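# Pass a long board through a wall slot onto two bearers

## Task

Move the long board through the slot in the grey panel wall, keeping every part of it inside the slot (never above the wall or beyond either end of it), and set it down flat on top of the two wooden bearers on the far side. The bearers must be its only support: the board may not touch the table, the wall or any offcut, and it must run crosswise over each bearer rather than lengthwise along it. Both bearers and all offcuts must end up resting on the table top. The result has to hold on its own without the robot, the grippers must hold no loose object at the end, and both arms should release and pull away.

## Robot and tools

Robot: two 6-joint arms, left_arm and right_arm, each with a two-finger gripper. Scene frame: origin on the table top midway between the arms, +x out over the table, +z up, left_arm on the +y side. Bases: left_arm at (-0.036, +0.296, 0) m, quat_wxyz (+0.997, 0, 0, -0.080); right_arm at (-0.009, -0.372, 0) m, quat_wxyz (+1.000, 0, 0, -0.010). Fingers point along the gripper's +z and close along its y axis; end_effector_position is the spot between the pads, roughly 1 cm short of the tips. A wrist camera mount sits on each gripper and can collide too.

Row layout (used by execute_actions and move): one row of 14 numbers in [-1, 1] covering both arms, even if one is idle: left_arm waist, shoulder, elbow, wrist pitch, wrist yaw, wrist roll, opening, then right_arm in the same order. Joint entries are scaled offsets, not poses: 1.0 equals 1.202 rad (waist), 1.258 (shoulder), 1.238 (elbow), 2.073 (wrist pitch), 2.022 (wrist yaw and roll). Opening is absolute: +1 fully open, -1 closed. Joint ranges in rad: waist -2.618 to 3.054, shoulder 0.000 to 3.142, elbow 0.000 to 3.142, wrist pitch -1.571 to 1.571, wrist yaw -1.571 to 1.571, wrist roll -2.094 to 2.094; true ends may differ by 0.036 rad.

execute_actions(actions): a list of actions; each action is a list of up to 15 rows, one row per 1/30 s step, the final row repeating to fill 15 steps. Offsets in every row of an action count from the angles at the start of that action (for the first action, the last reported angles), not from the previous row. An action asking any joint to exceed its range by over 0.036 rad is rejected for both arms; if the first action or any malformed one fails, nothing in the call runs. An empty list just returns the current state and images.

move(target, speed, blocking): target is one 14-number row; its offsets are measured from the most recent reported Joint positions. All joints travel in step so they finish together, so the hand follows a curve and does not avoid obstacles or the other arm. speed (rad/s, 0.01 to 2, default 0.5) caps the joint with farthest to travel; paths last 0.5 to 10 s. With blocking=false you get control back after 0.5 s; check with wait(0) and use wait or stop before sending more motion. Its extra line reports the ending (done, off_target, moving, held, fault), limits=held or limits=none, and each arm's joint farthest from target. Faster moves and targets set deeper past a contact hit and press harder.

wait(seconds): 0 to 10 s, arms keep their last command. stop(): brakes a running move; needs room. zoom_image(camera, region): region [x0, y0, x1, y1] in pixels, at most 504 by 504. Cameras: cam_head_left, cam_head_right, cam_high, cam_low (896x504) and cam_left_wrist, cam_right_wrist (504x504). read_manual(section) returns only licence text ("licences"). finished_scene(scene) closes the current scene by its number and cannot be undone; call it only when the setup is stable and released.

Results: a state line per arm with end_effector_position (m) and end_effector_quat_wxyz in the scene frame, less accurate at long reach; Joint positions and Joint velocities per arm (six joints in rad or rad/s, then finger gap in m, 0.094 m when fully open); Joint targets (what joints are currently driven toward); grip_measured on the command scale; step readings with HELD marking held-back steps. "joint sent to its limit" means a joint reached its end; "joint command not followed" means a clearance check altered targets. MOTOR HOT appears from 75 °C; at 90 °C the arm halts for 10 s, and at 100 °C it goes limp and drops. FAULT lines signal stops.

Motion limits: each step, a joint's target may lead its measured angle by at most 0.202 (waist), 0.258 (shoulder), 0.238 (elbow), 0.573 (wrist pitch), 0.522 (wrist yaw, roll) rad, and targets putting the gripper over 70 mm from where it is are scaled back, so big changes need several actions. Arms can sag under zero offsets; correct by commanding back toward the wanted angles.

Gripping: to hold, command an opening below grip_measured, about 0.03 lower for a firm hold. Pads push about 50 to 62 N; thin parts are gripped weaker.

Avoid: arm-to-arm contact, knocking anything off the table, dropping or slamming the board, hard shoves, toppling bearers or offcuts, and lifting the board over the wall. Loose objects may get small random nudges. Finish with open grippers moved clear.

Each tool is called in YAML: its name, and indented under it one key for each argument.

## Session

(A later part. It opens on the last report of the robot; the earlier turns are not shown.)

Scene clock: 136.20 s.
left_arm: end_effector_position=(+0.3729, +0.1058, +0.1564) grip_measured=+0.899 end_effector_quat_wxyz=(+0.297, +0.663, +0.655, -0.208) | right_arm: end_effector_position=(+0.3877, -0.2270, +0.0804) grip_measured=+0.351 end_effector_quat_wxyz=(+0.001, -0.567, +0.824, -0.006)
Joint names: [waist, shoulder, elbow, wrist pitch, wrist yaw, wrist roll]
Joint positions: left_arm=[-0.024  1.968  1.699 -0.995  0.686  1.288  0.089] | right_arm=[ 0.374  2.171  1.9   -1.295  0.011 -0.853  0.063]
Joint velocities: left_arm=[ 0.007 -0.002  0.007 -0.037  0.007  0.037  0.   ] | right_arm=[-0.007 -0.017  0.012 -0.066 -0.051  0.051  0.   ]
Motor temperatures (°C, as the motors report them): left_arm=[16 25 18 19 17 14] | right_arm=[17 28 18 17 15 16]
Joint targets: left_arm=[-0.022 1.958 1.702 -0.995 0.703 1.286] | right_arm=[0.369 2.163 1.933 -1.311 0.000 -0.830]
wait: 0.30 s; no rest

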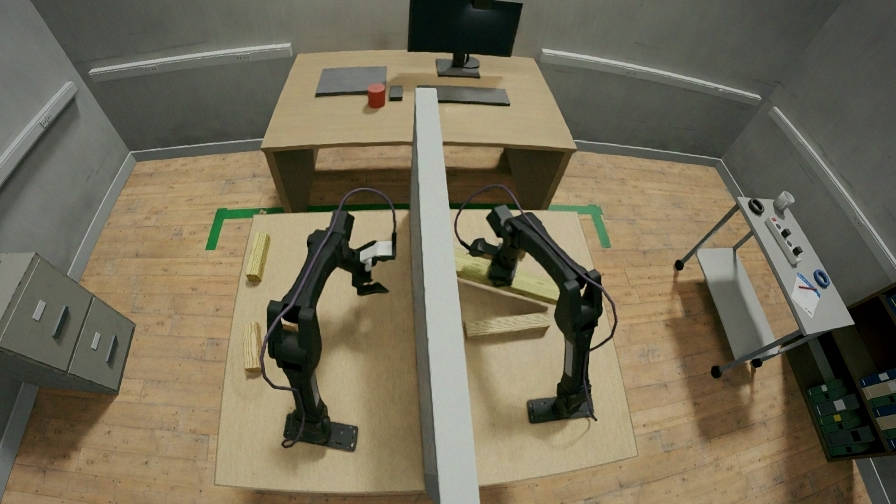

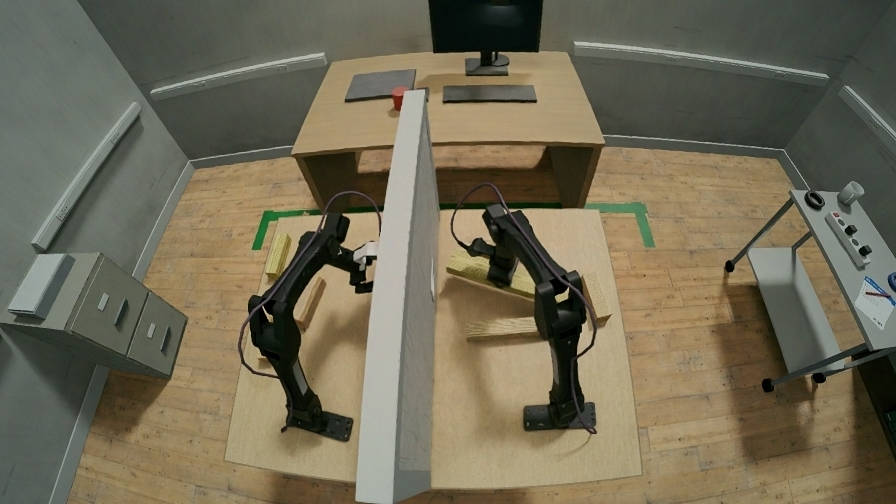

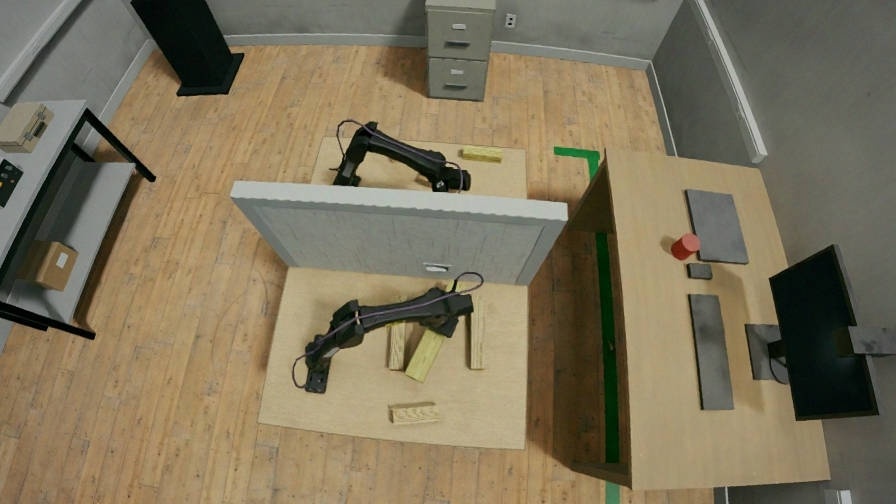

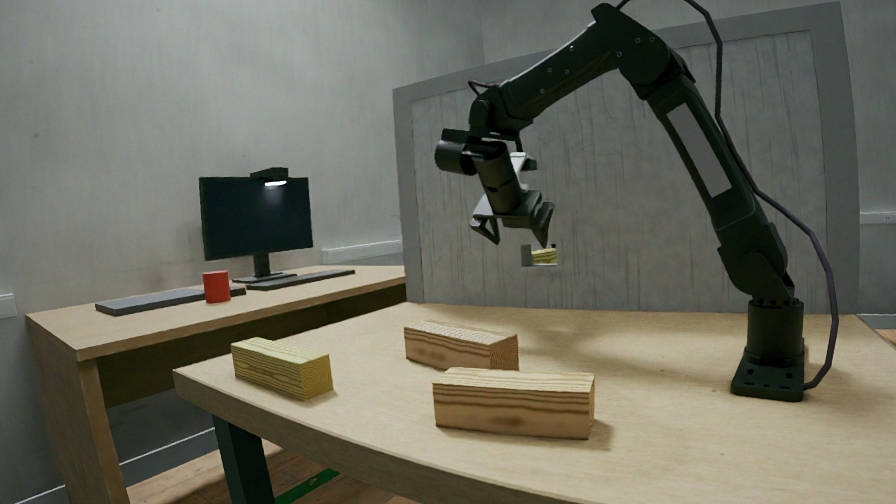

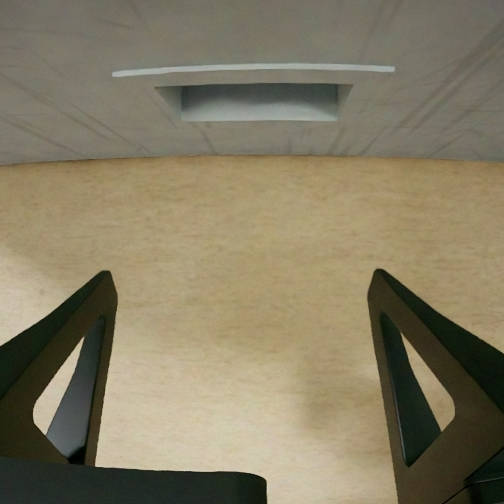

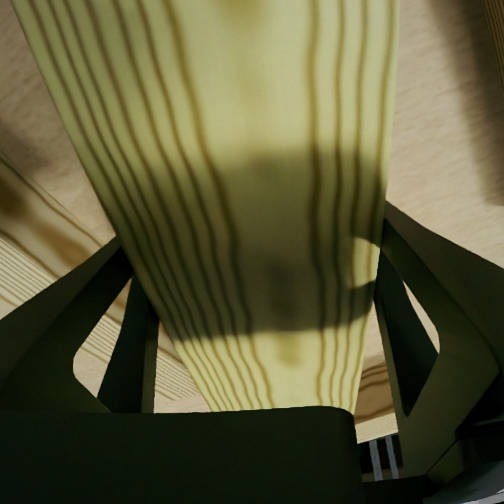

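move:
  target: [0.00167,-0.00795,0.00242,0,0.0084,-0.001,0.9,-0.0042,-0.0052,-0.0326,0.0145,-0.0054,0.6004,0.12]
  speed: 1.4

Scene clock: 138.50 s.
left_arm: end_effector_position=(+0.3731, +0.1061, +0.1561) grip_measured=+0.899 end_effector_quat_wxyz=(+0.296, +0.663, +0.656, -0.207) | right_arm: end_effector_position=(+0.3841, -0.2277, +0.0682) grip_measured=+0.351 end_effector_quat_wxyz=(-0.006, +0.000, +1.000, -0.006)
Joint names: [waist, shoulder, elbow, wrist pitch, wrist yaw, wrist roll]
Joint positions: left_arm=[-0.024  1.968  1.699 -0.995  0.684  1.288  0.089] | right_arm=[ 0.374  2.18   1.866 -1.272  0.008  0.354  0.063]
Joint velocities: left_arm=[ 0.002  0.012 -0.007 -0.022  0.007 -0.022  0.   ] | right_arm=[ 0.007  0.017  0.002 -0.066  0.022 -0.081  0.001]
Motor temperatures (°C, as the motors report them): left_arm=[16 25 18 19 17 14] | right_arm=[17 29 18 17 15 16]
Joint targets: left_arm=[-0.022 1.958 1.702 -0.995 0.704 1.286] | right_arm=[0.369 2.164 1.859 -1.265 0.000 0.361]
move: done; limits=none; left_arm: farthest joint: the wrist yaw, 0.019 radians from its target (0.017 radians at the start); right_arm: farthest joint: the shoulder, 0.015 radians from its target (0.006 radians at the start)

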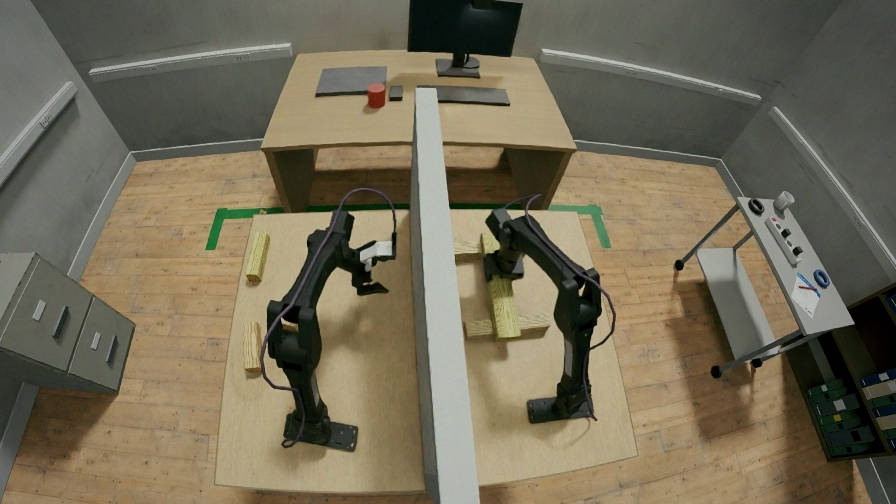

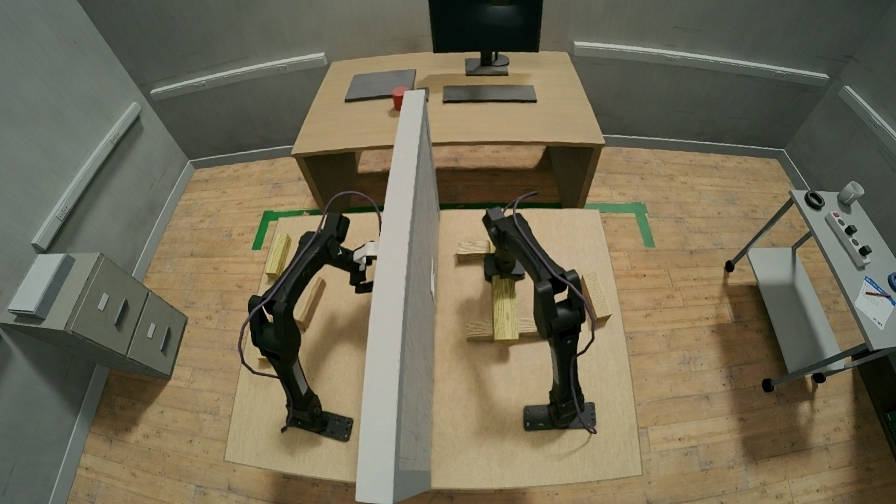

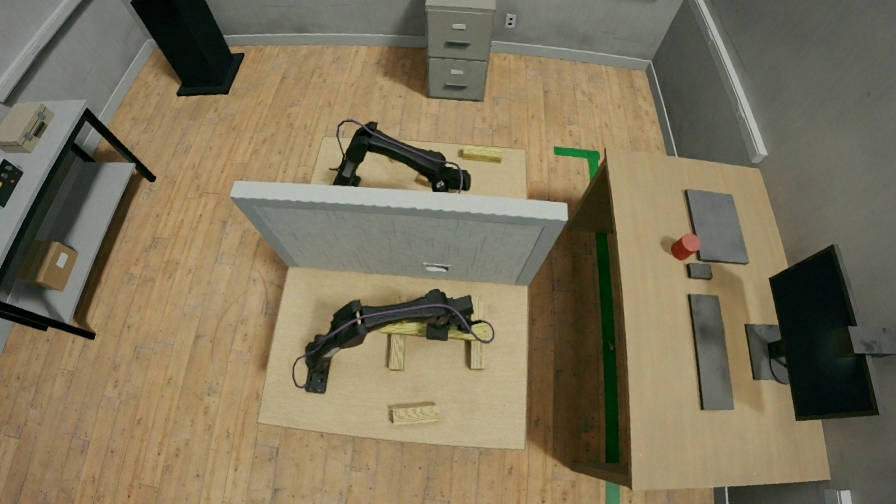

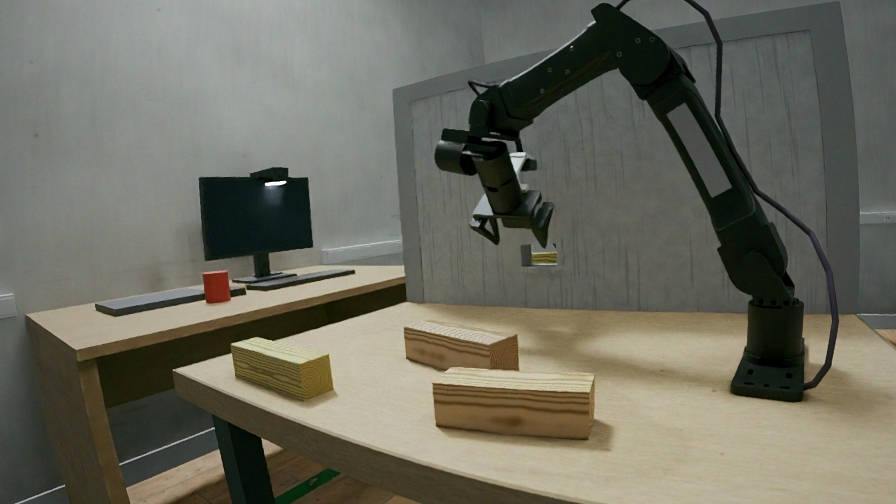

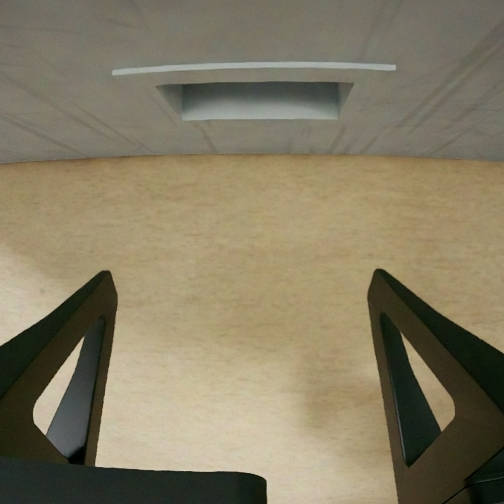

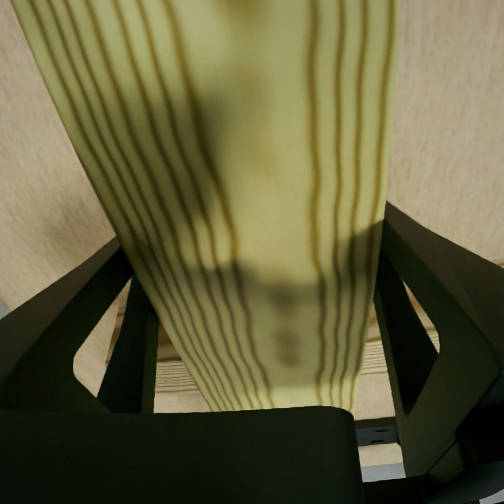

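zoom_image:
  camera: "cam_high"
  region: [350, 270, 530, 400]

zoom_image:
  camera: "cam_head_right"
  region: [430, 190, 630, 370]

zoom_image:
  camera: "cam_head_left"
  region: [430, 190, 630, 370]

Region (350, 270, 530, 400) of cam_high's 896x504 image, scaled by 2.800, with more detail than that image has.

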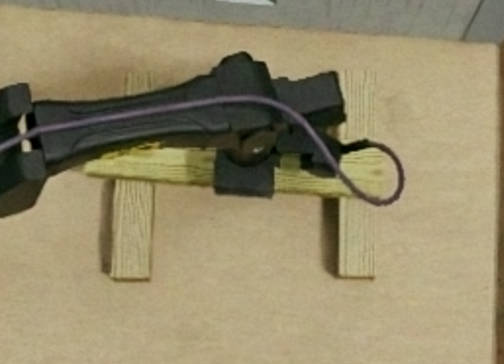

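Region (430, 190, 630, 370) of cam_head_right's 896x504 image, scaled by 2.520, with more detail than that image has; it fills the top 454 rows of this view, and the rest is white.

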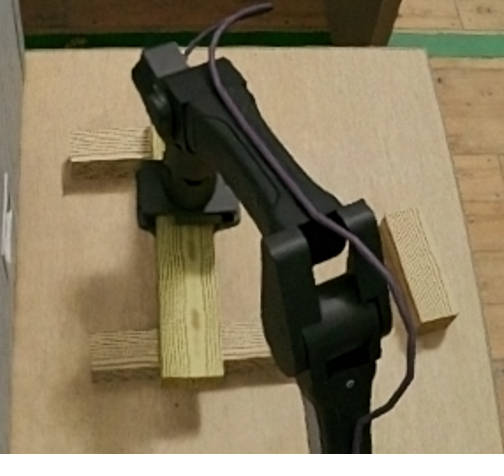

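Region (430, 190, 630, 370) of cam_head_left's 896x504 image, scaled by 2.520, with more detail than that image has; it fills the top 454 rows of this view, and the rest is white.

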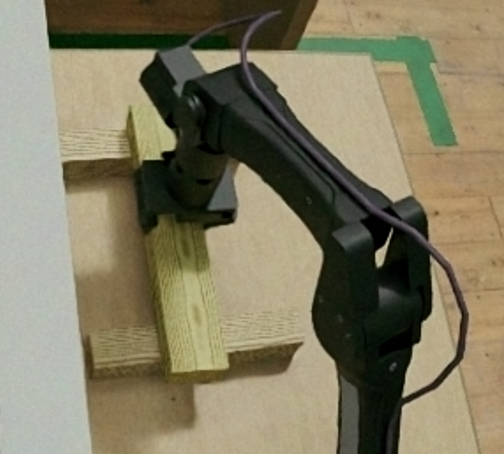

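execute_actions:
  actions: []

Scene clock: 139.07 s.
left_arm: end_effector_position=(+0.3731, +0.1061, +0.1561) grip_measured=+0.899 end_effector_quat_wxyz=(+0.296, +0.663, +0.656, -0.207) | right_arm: end_effector_position=(+0.3841, -0.2277, +0.0682) grip_measured=+0.351 end_effector_quat_wxyz=(-0.006, +0.001, +1.000, -0.006)
Joint names: [waist, shoulder, elbow, wrist pitch, wrist yaw, wrist roll]
Joint positions: left_arm=[-0.024  1.968  1.699 -0.995  0.684  1.288  0.089] | right_arm=[ 0.374  2.18   1.866 -1.272  0.008  0.354  0.063]
Joint velocities: left_arm=[-0.012 -0.022 -0.002  0.022 -0.066  0.007 -0.001] | right_arm=[-0.022  0.012 -0.002 -0.022 -0.037 -0.095  0.001]
Motor temperatures (°C, as the motors report them): left_arm=[16 25 18 19 17 14] | right_arm=[17 29 18 17 15 16]
Joint targets: left_arm=[-0.022 1.958 1.702 -0.995 0.704 1.286] | right_arm=[0.369 2.164 1.859 -1.265 0.000 0.360]

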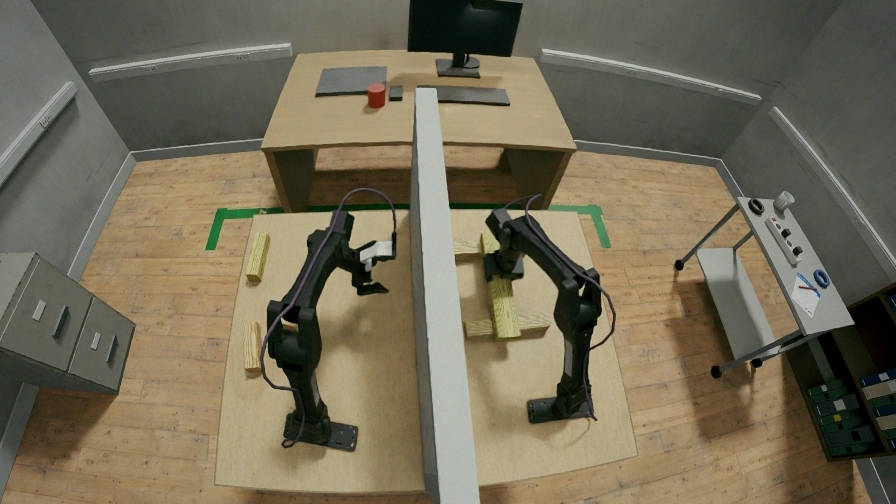

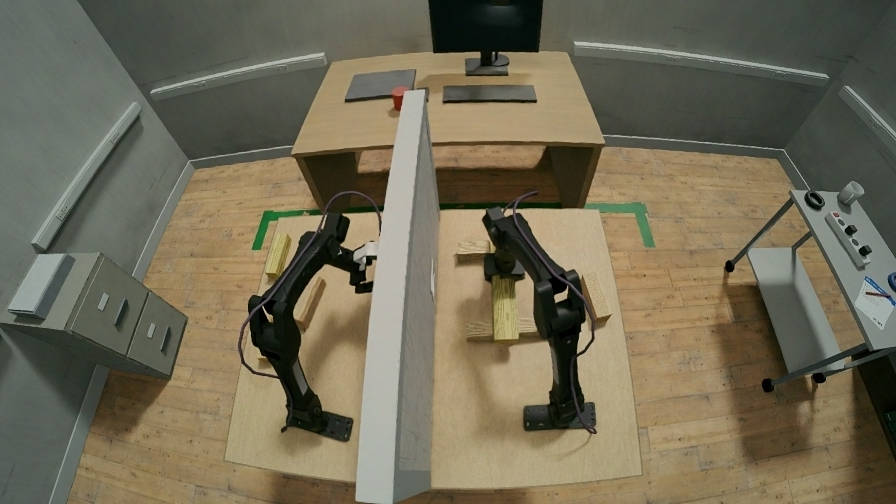

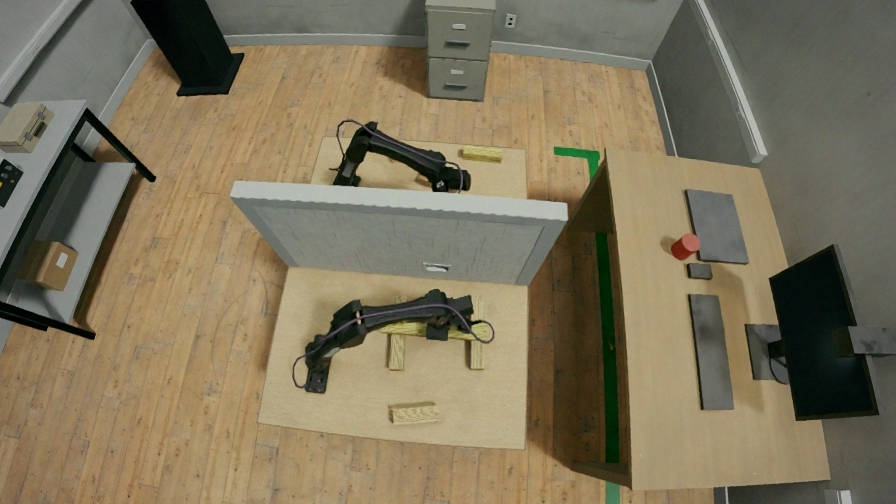

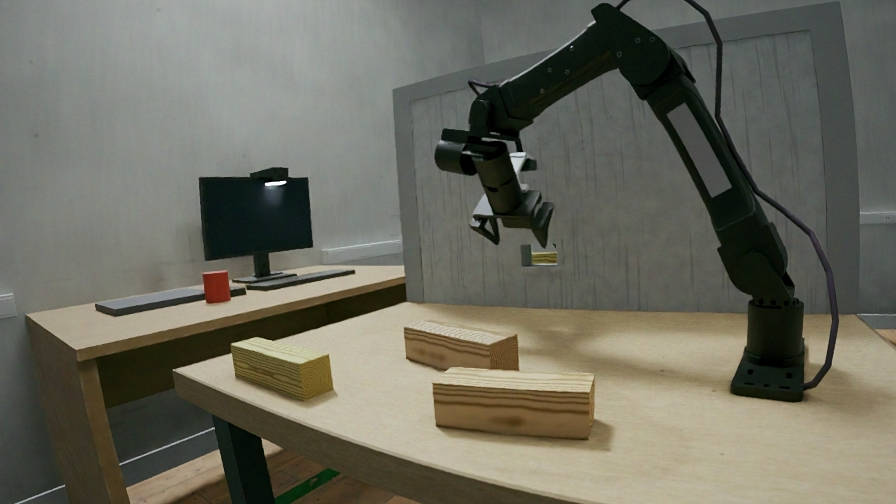

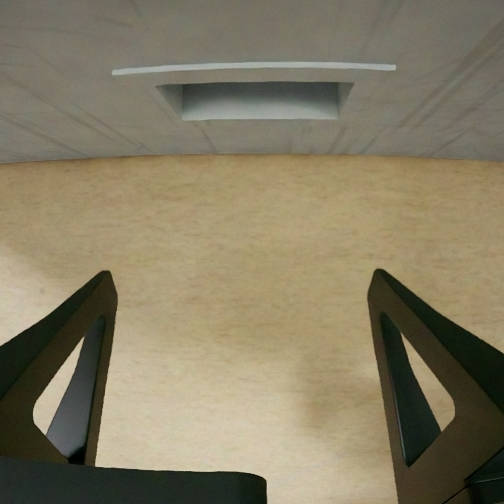

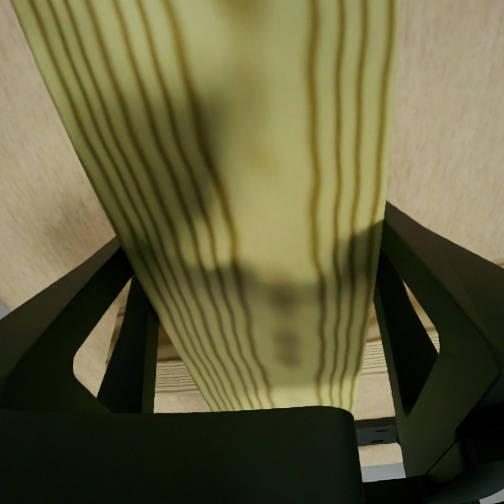

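zoom_image:
  camera: "cam_high"
  region: [360, 270, 540, 390]

zoom_image:
  camera: "cam_head_right"
  region: [440, 200, 640, 360]

Region (360, 270, 540, 390) of cam_high's 896x504 image, scaled by 2.800, with more detail than that image has.

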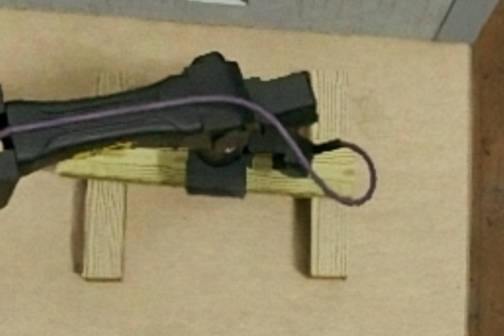

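Region (440, 200, 640, 360) of cam_head_right's 896x504 image, scaled by 2.520, with more detail than that image has; it fills the top 403 rows of this view, and the rest is white.

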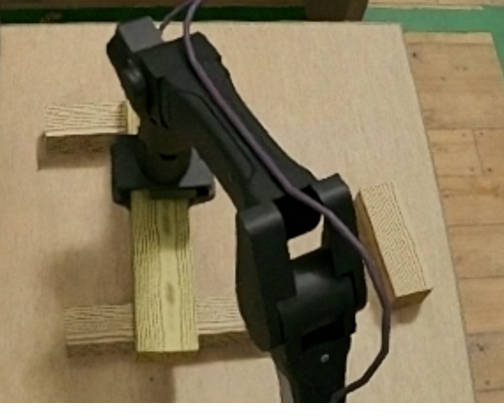

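execute_actions:
  actions:
    - [[0.00167,-0.00795,0.00242,0,0.0095,-0.001,0.9,-0.00416,-0.0103,-0.00565,0.0034,-0.004,0.0033,0.12],[0.00167,-0.00795,0.00242,0,0.0095,-0.001,0.9,-0.00416,-0.0079,-0.00565,0.0034,-0.004,0.0033,0.12],[0.00167,-0.00795,0.00242,0,0.0095,-0.001,0.9,-0.00416,-0.0064,-0.00565,0.0034,-0.004,0.0033,0.12],[0.00167,-0.00795,0.00242,0,0.0095,-0.001,0.9,-0.00416,-0.0052,-0.00565,0.0034,-0.004,0.0033,0.12],[0.00167,-0.00795,0.00242,0,0.0095,-0.001,0.9,-0.00416,-0.0040,-0.00565,0.0039,-0.004,0.0033,0.12],[0.00167,-0.00795,0.00242,0,0.0095,-0.001,0.9,-0.00416,-0.0028,-0.00565,0.0046,-0.004,0.0033,0.12],[0.00167,-0.00795,0.00242,0,0.0095,-0.001,0.9,-0.00416,-0.0016,-0.00565,0.0053,-0.004,0.0033,0.12],[0.00167,-0.00795,0.00242,0,0.0095,-0.001,0.9,-0.00416,-0.0004,-0.00565,0.0060,-0.004,0.0033,0.12],[0.00167,-0.00795,0.00242,0,0.0095,-0.001,0.9,-0.00416,0.0008,-0.00565,0.0068,-0.004,0.0033,0.12],[0.00167,-0.00795,0.00242,0,0.0095,-0.001,0.9,-0.00416,0.0020,-0.00565,0.0075,-0.004,0.0033,0.12],[0.00167,-0.00795,0.00242,0,0.0095,-0.001,0.9,-0.00416,0.0032,-0.00565,0.0082,-0.004,0.0033,0.12],[0.00167,-0.00795,0.00242,0,0.0095,-0.001,0.9,-0.00416,0.0041,-0.00565,0.0088,-0.004,0.0033,0.12],[0.00167,-0.00795,0.00242,0,0.0095,-0.001,0.9,-0.00416,0.0048,-0.00565,0.0092,-0.004,0.0033,0.12],[0.00167,-0.00795,0.00242,0,0.0095,-0.001,0.9,-0.00416,0.0052,-0.00565,0.0094,-0.004,0.0033,0.12],[0.00167,-0.00795,0.00242,0,0.0095,-0.001,0.9,-0.00416,0.0052,-0.00565,0.0094,-0.004,0.0033,0.12]]

wait:
  seconds: 0.3

Scene clock: 140.87 s.
left_arm: end_effector_position=(+0.3731, +0.1061, +0.1561) grip_measured=+0.899 end_effector_quat_wxyz=(+0.296, +0.663, +0.656, -0.207) | right_arm: end_effector_position=(+0.3861, -0.2269, +0.0631) grip_measured=+0.351 end_effector_quat_wxyz=(-0.007, +0.001, +1.000, -0.006)
Joint names: [waist, shoulder, elbow, wrist pitch, wrist yaw, wrist roll]
Joint positions: left_arm=[-0.024  1.968  1.699 -0.995  0.684  1.288  0.089] | right_arm=[ 0.374  2.192  1.866 -1.261  0.008  0.355  0.063]
Joint velocities: left_arm=[ 0.012  0.002  0.002 -0.051  0.007  0.022 -0.001] | right_arm=[-0.002  0.017  0.002  0.095  0.007  0.051 -0.001]
Motor temperatures (°C, as the motors report them): left_arm=[16 25 18 19 17 14] | right_arm=[17 29 18 17 15 16]
Joint targets: left_arm=[-0.022 1.958 1.702 -0.995 0.703 1.286] | right_arm=[0.369 2.187 1.859 -1.253 -0.000 0.361]
Step readings (joint positions):
0: left_arm=[-0.024 1.968 1.699 -0.995 0.684 1.288] | right_arm=[0.374 2.180 1.866 -1.272 0.008 0.354]
1: left_arm=[-0.024 1.968 1.699 -0.995 0.684 1.288] | right_arm=[0.374 2.180 1.866 -1.272 0.008 0.354]
2: left_arm=[-0.024 1.968 1.699 -0.995 0.684 1.288] | right_arm=[0.374 2.180 1.866 -1.272 0.008 0.354]
4: left_arm=[-0.024 1.968 1.699 -0.995 0.684 1.288] | right_arm=[0.374 2.180 1.866 -1.272 0.008 0.354]
8: left_arm=[-0.024 1.968 1.699 -0.995 0.684 1.288] | right_arm=[0.374 2.180 1.866 -1.271 0.008 0.354]
15: Joint positions above

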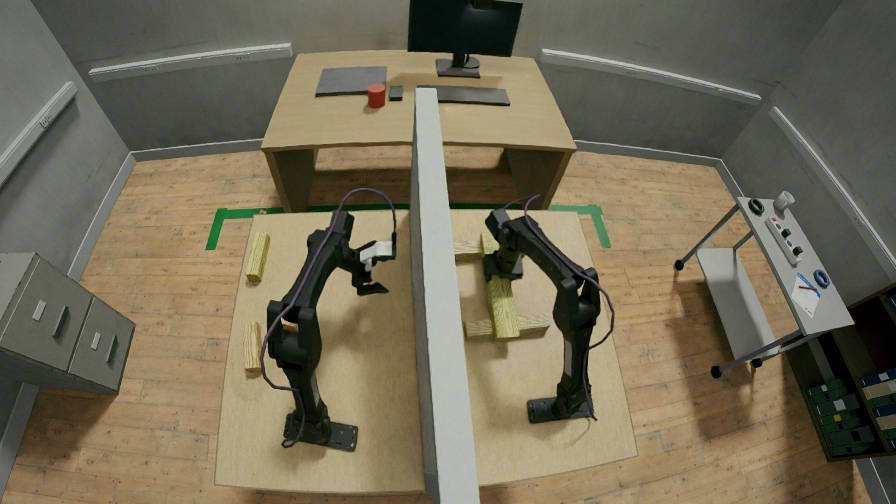

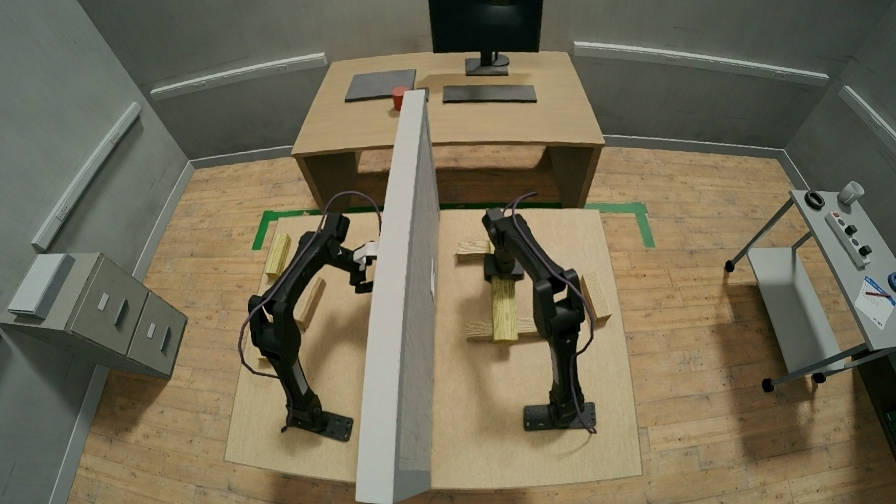

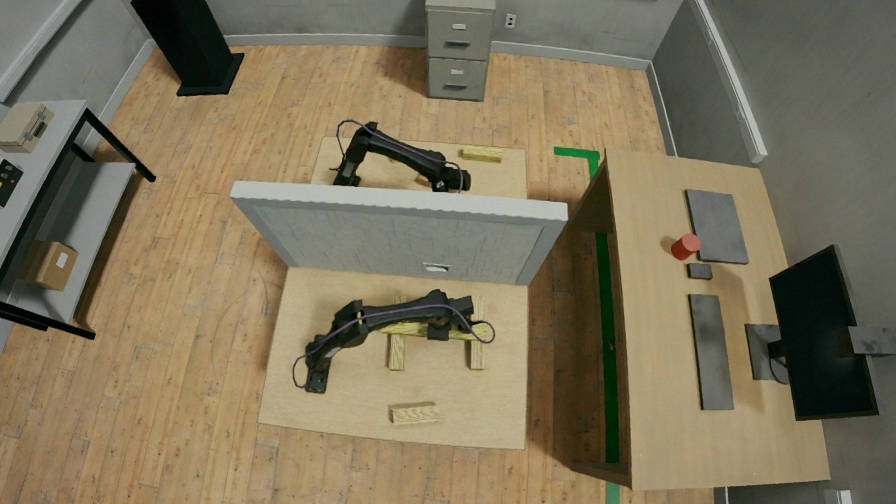

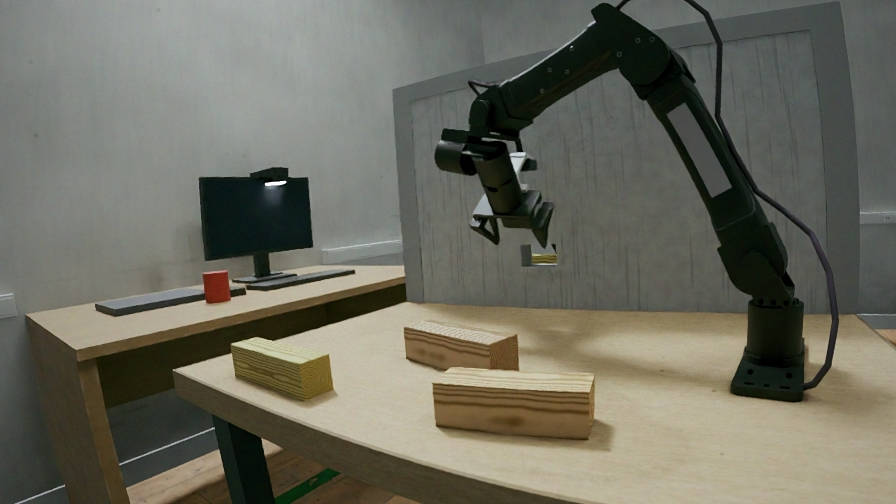

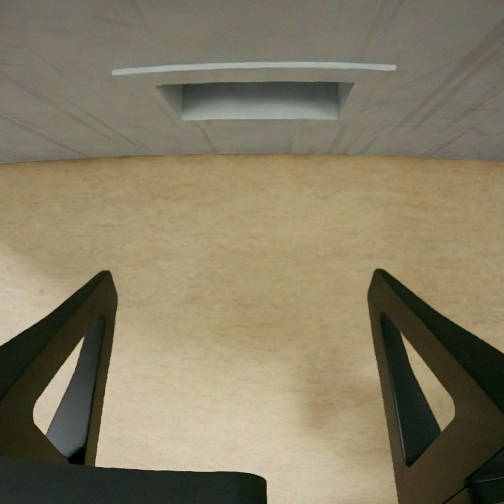

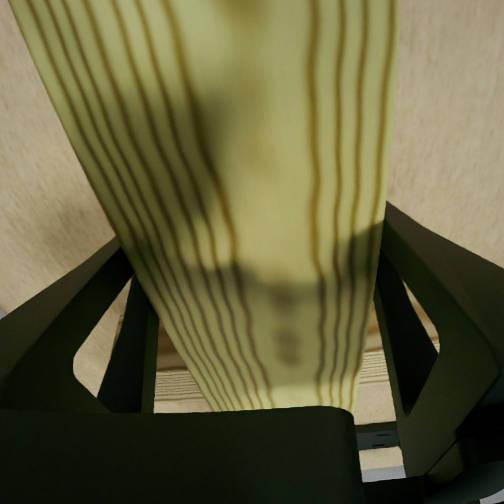

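Scene clock: 141.17 s.
left_arm: end_effector_position=(+0.3731, +0.1061, +0.1561) grip_measured=+0.899 end_effector_quat_wxyz=(+0.296, +0.663, +0.656, -0.207) | right_arm: end_effector_position=(+0.3874, -0.2264, +0.0631) grip_measured=+0.351 end_effector_quat_wxyz=(-0.004, +0.001, +1.000, -0.005)
Joint names: [waist, shoulder, elbow, wrist pitch, wrist yaw, wrist roll]
Joint positions: left_arm=[-0.024  1.968  1.699 -0.995  0.684  1.288  0.089] | right_arm=[ 0.374  2.192  1.866 -1.255  0.008  0.356  0.063]
Joint velocities: left_arm=[-0.002  0.012  0.002 -0.007 -0.007 -0.095 -0.   ] | right_arm=[ 0.002 -0.007  0.002  0.007  0.022  0.022 -0.   ]
Motor temperatures (°C, as the motors report them): left_arm=[16 25 18 19 17 14] | right_arm=[17 29 18 17 15 16]
Joint targets: left_arm=[-0.022 1.958 1.702 -0.995 0.703 1.286] | right_arm=[0.369 2.187 1.859 -1.253 -0.000 0.361]
wait: 0.30 s; at rest by 0.23 s

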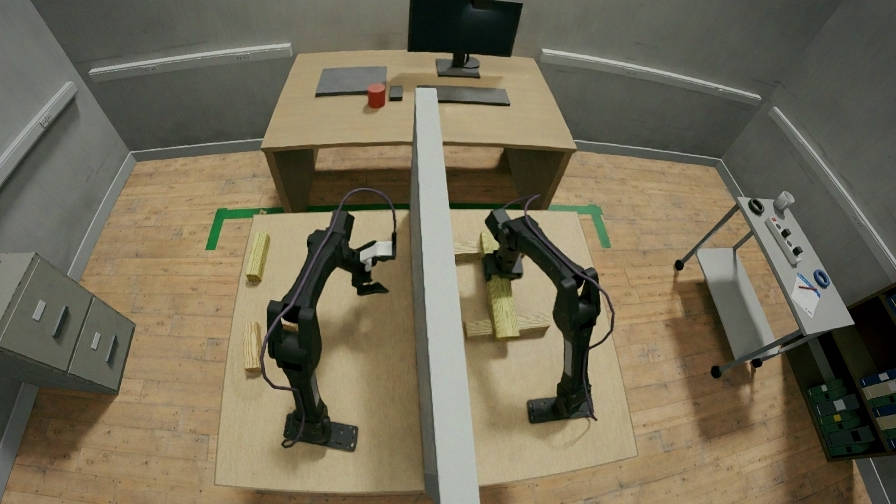

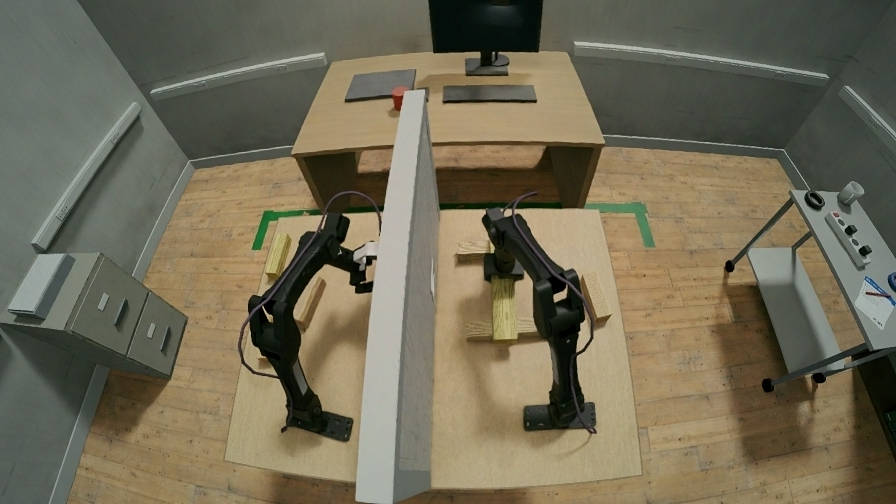

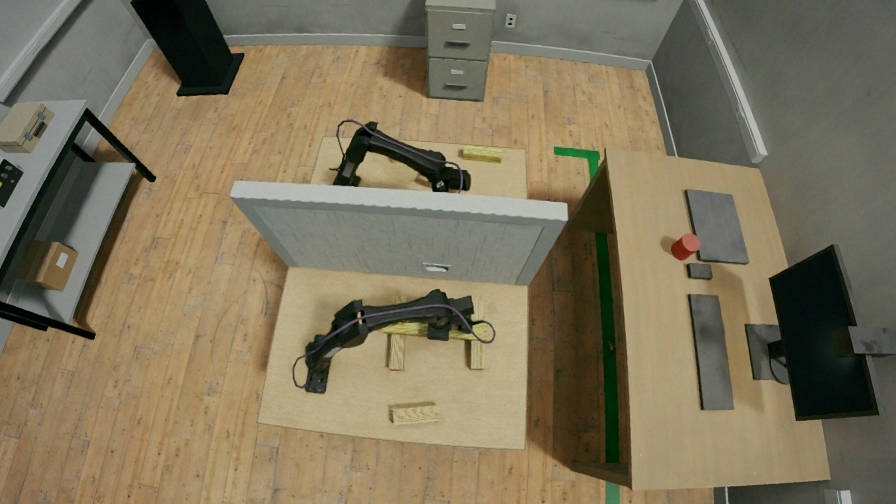

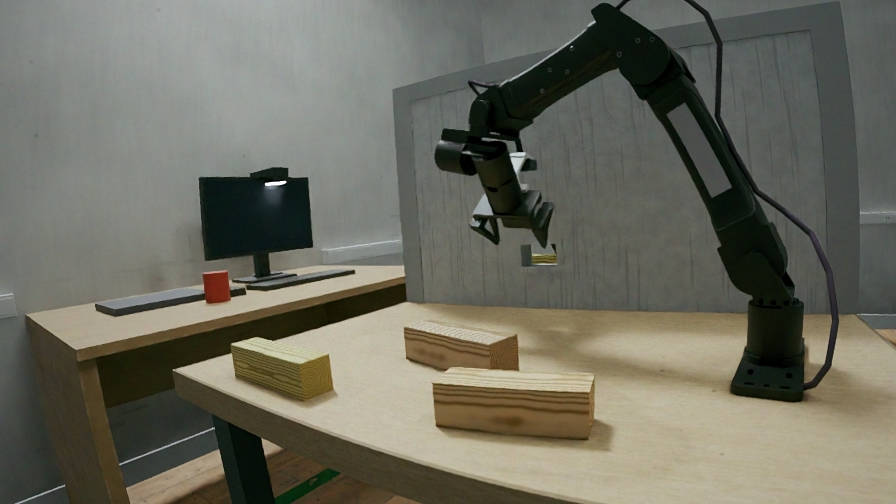

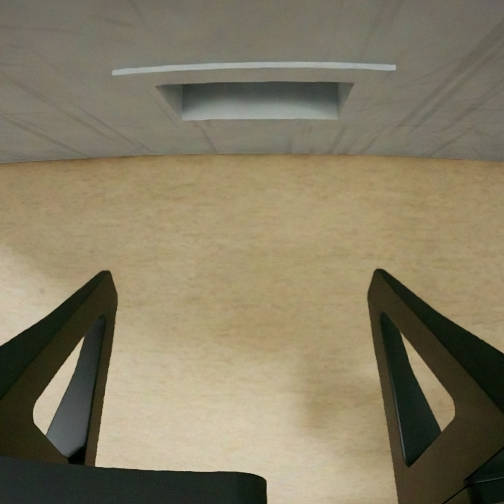

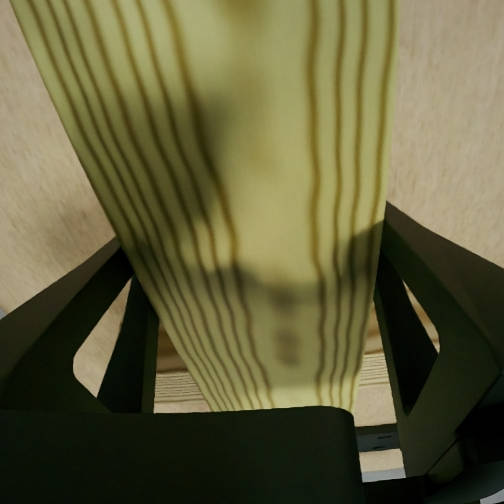

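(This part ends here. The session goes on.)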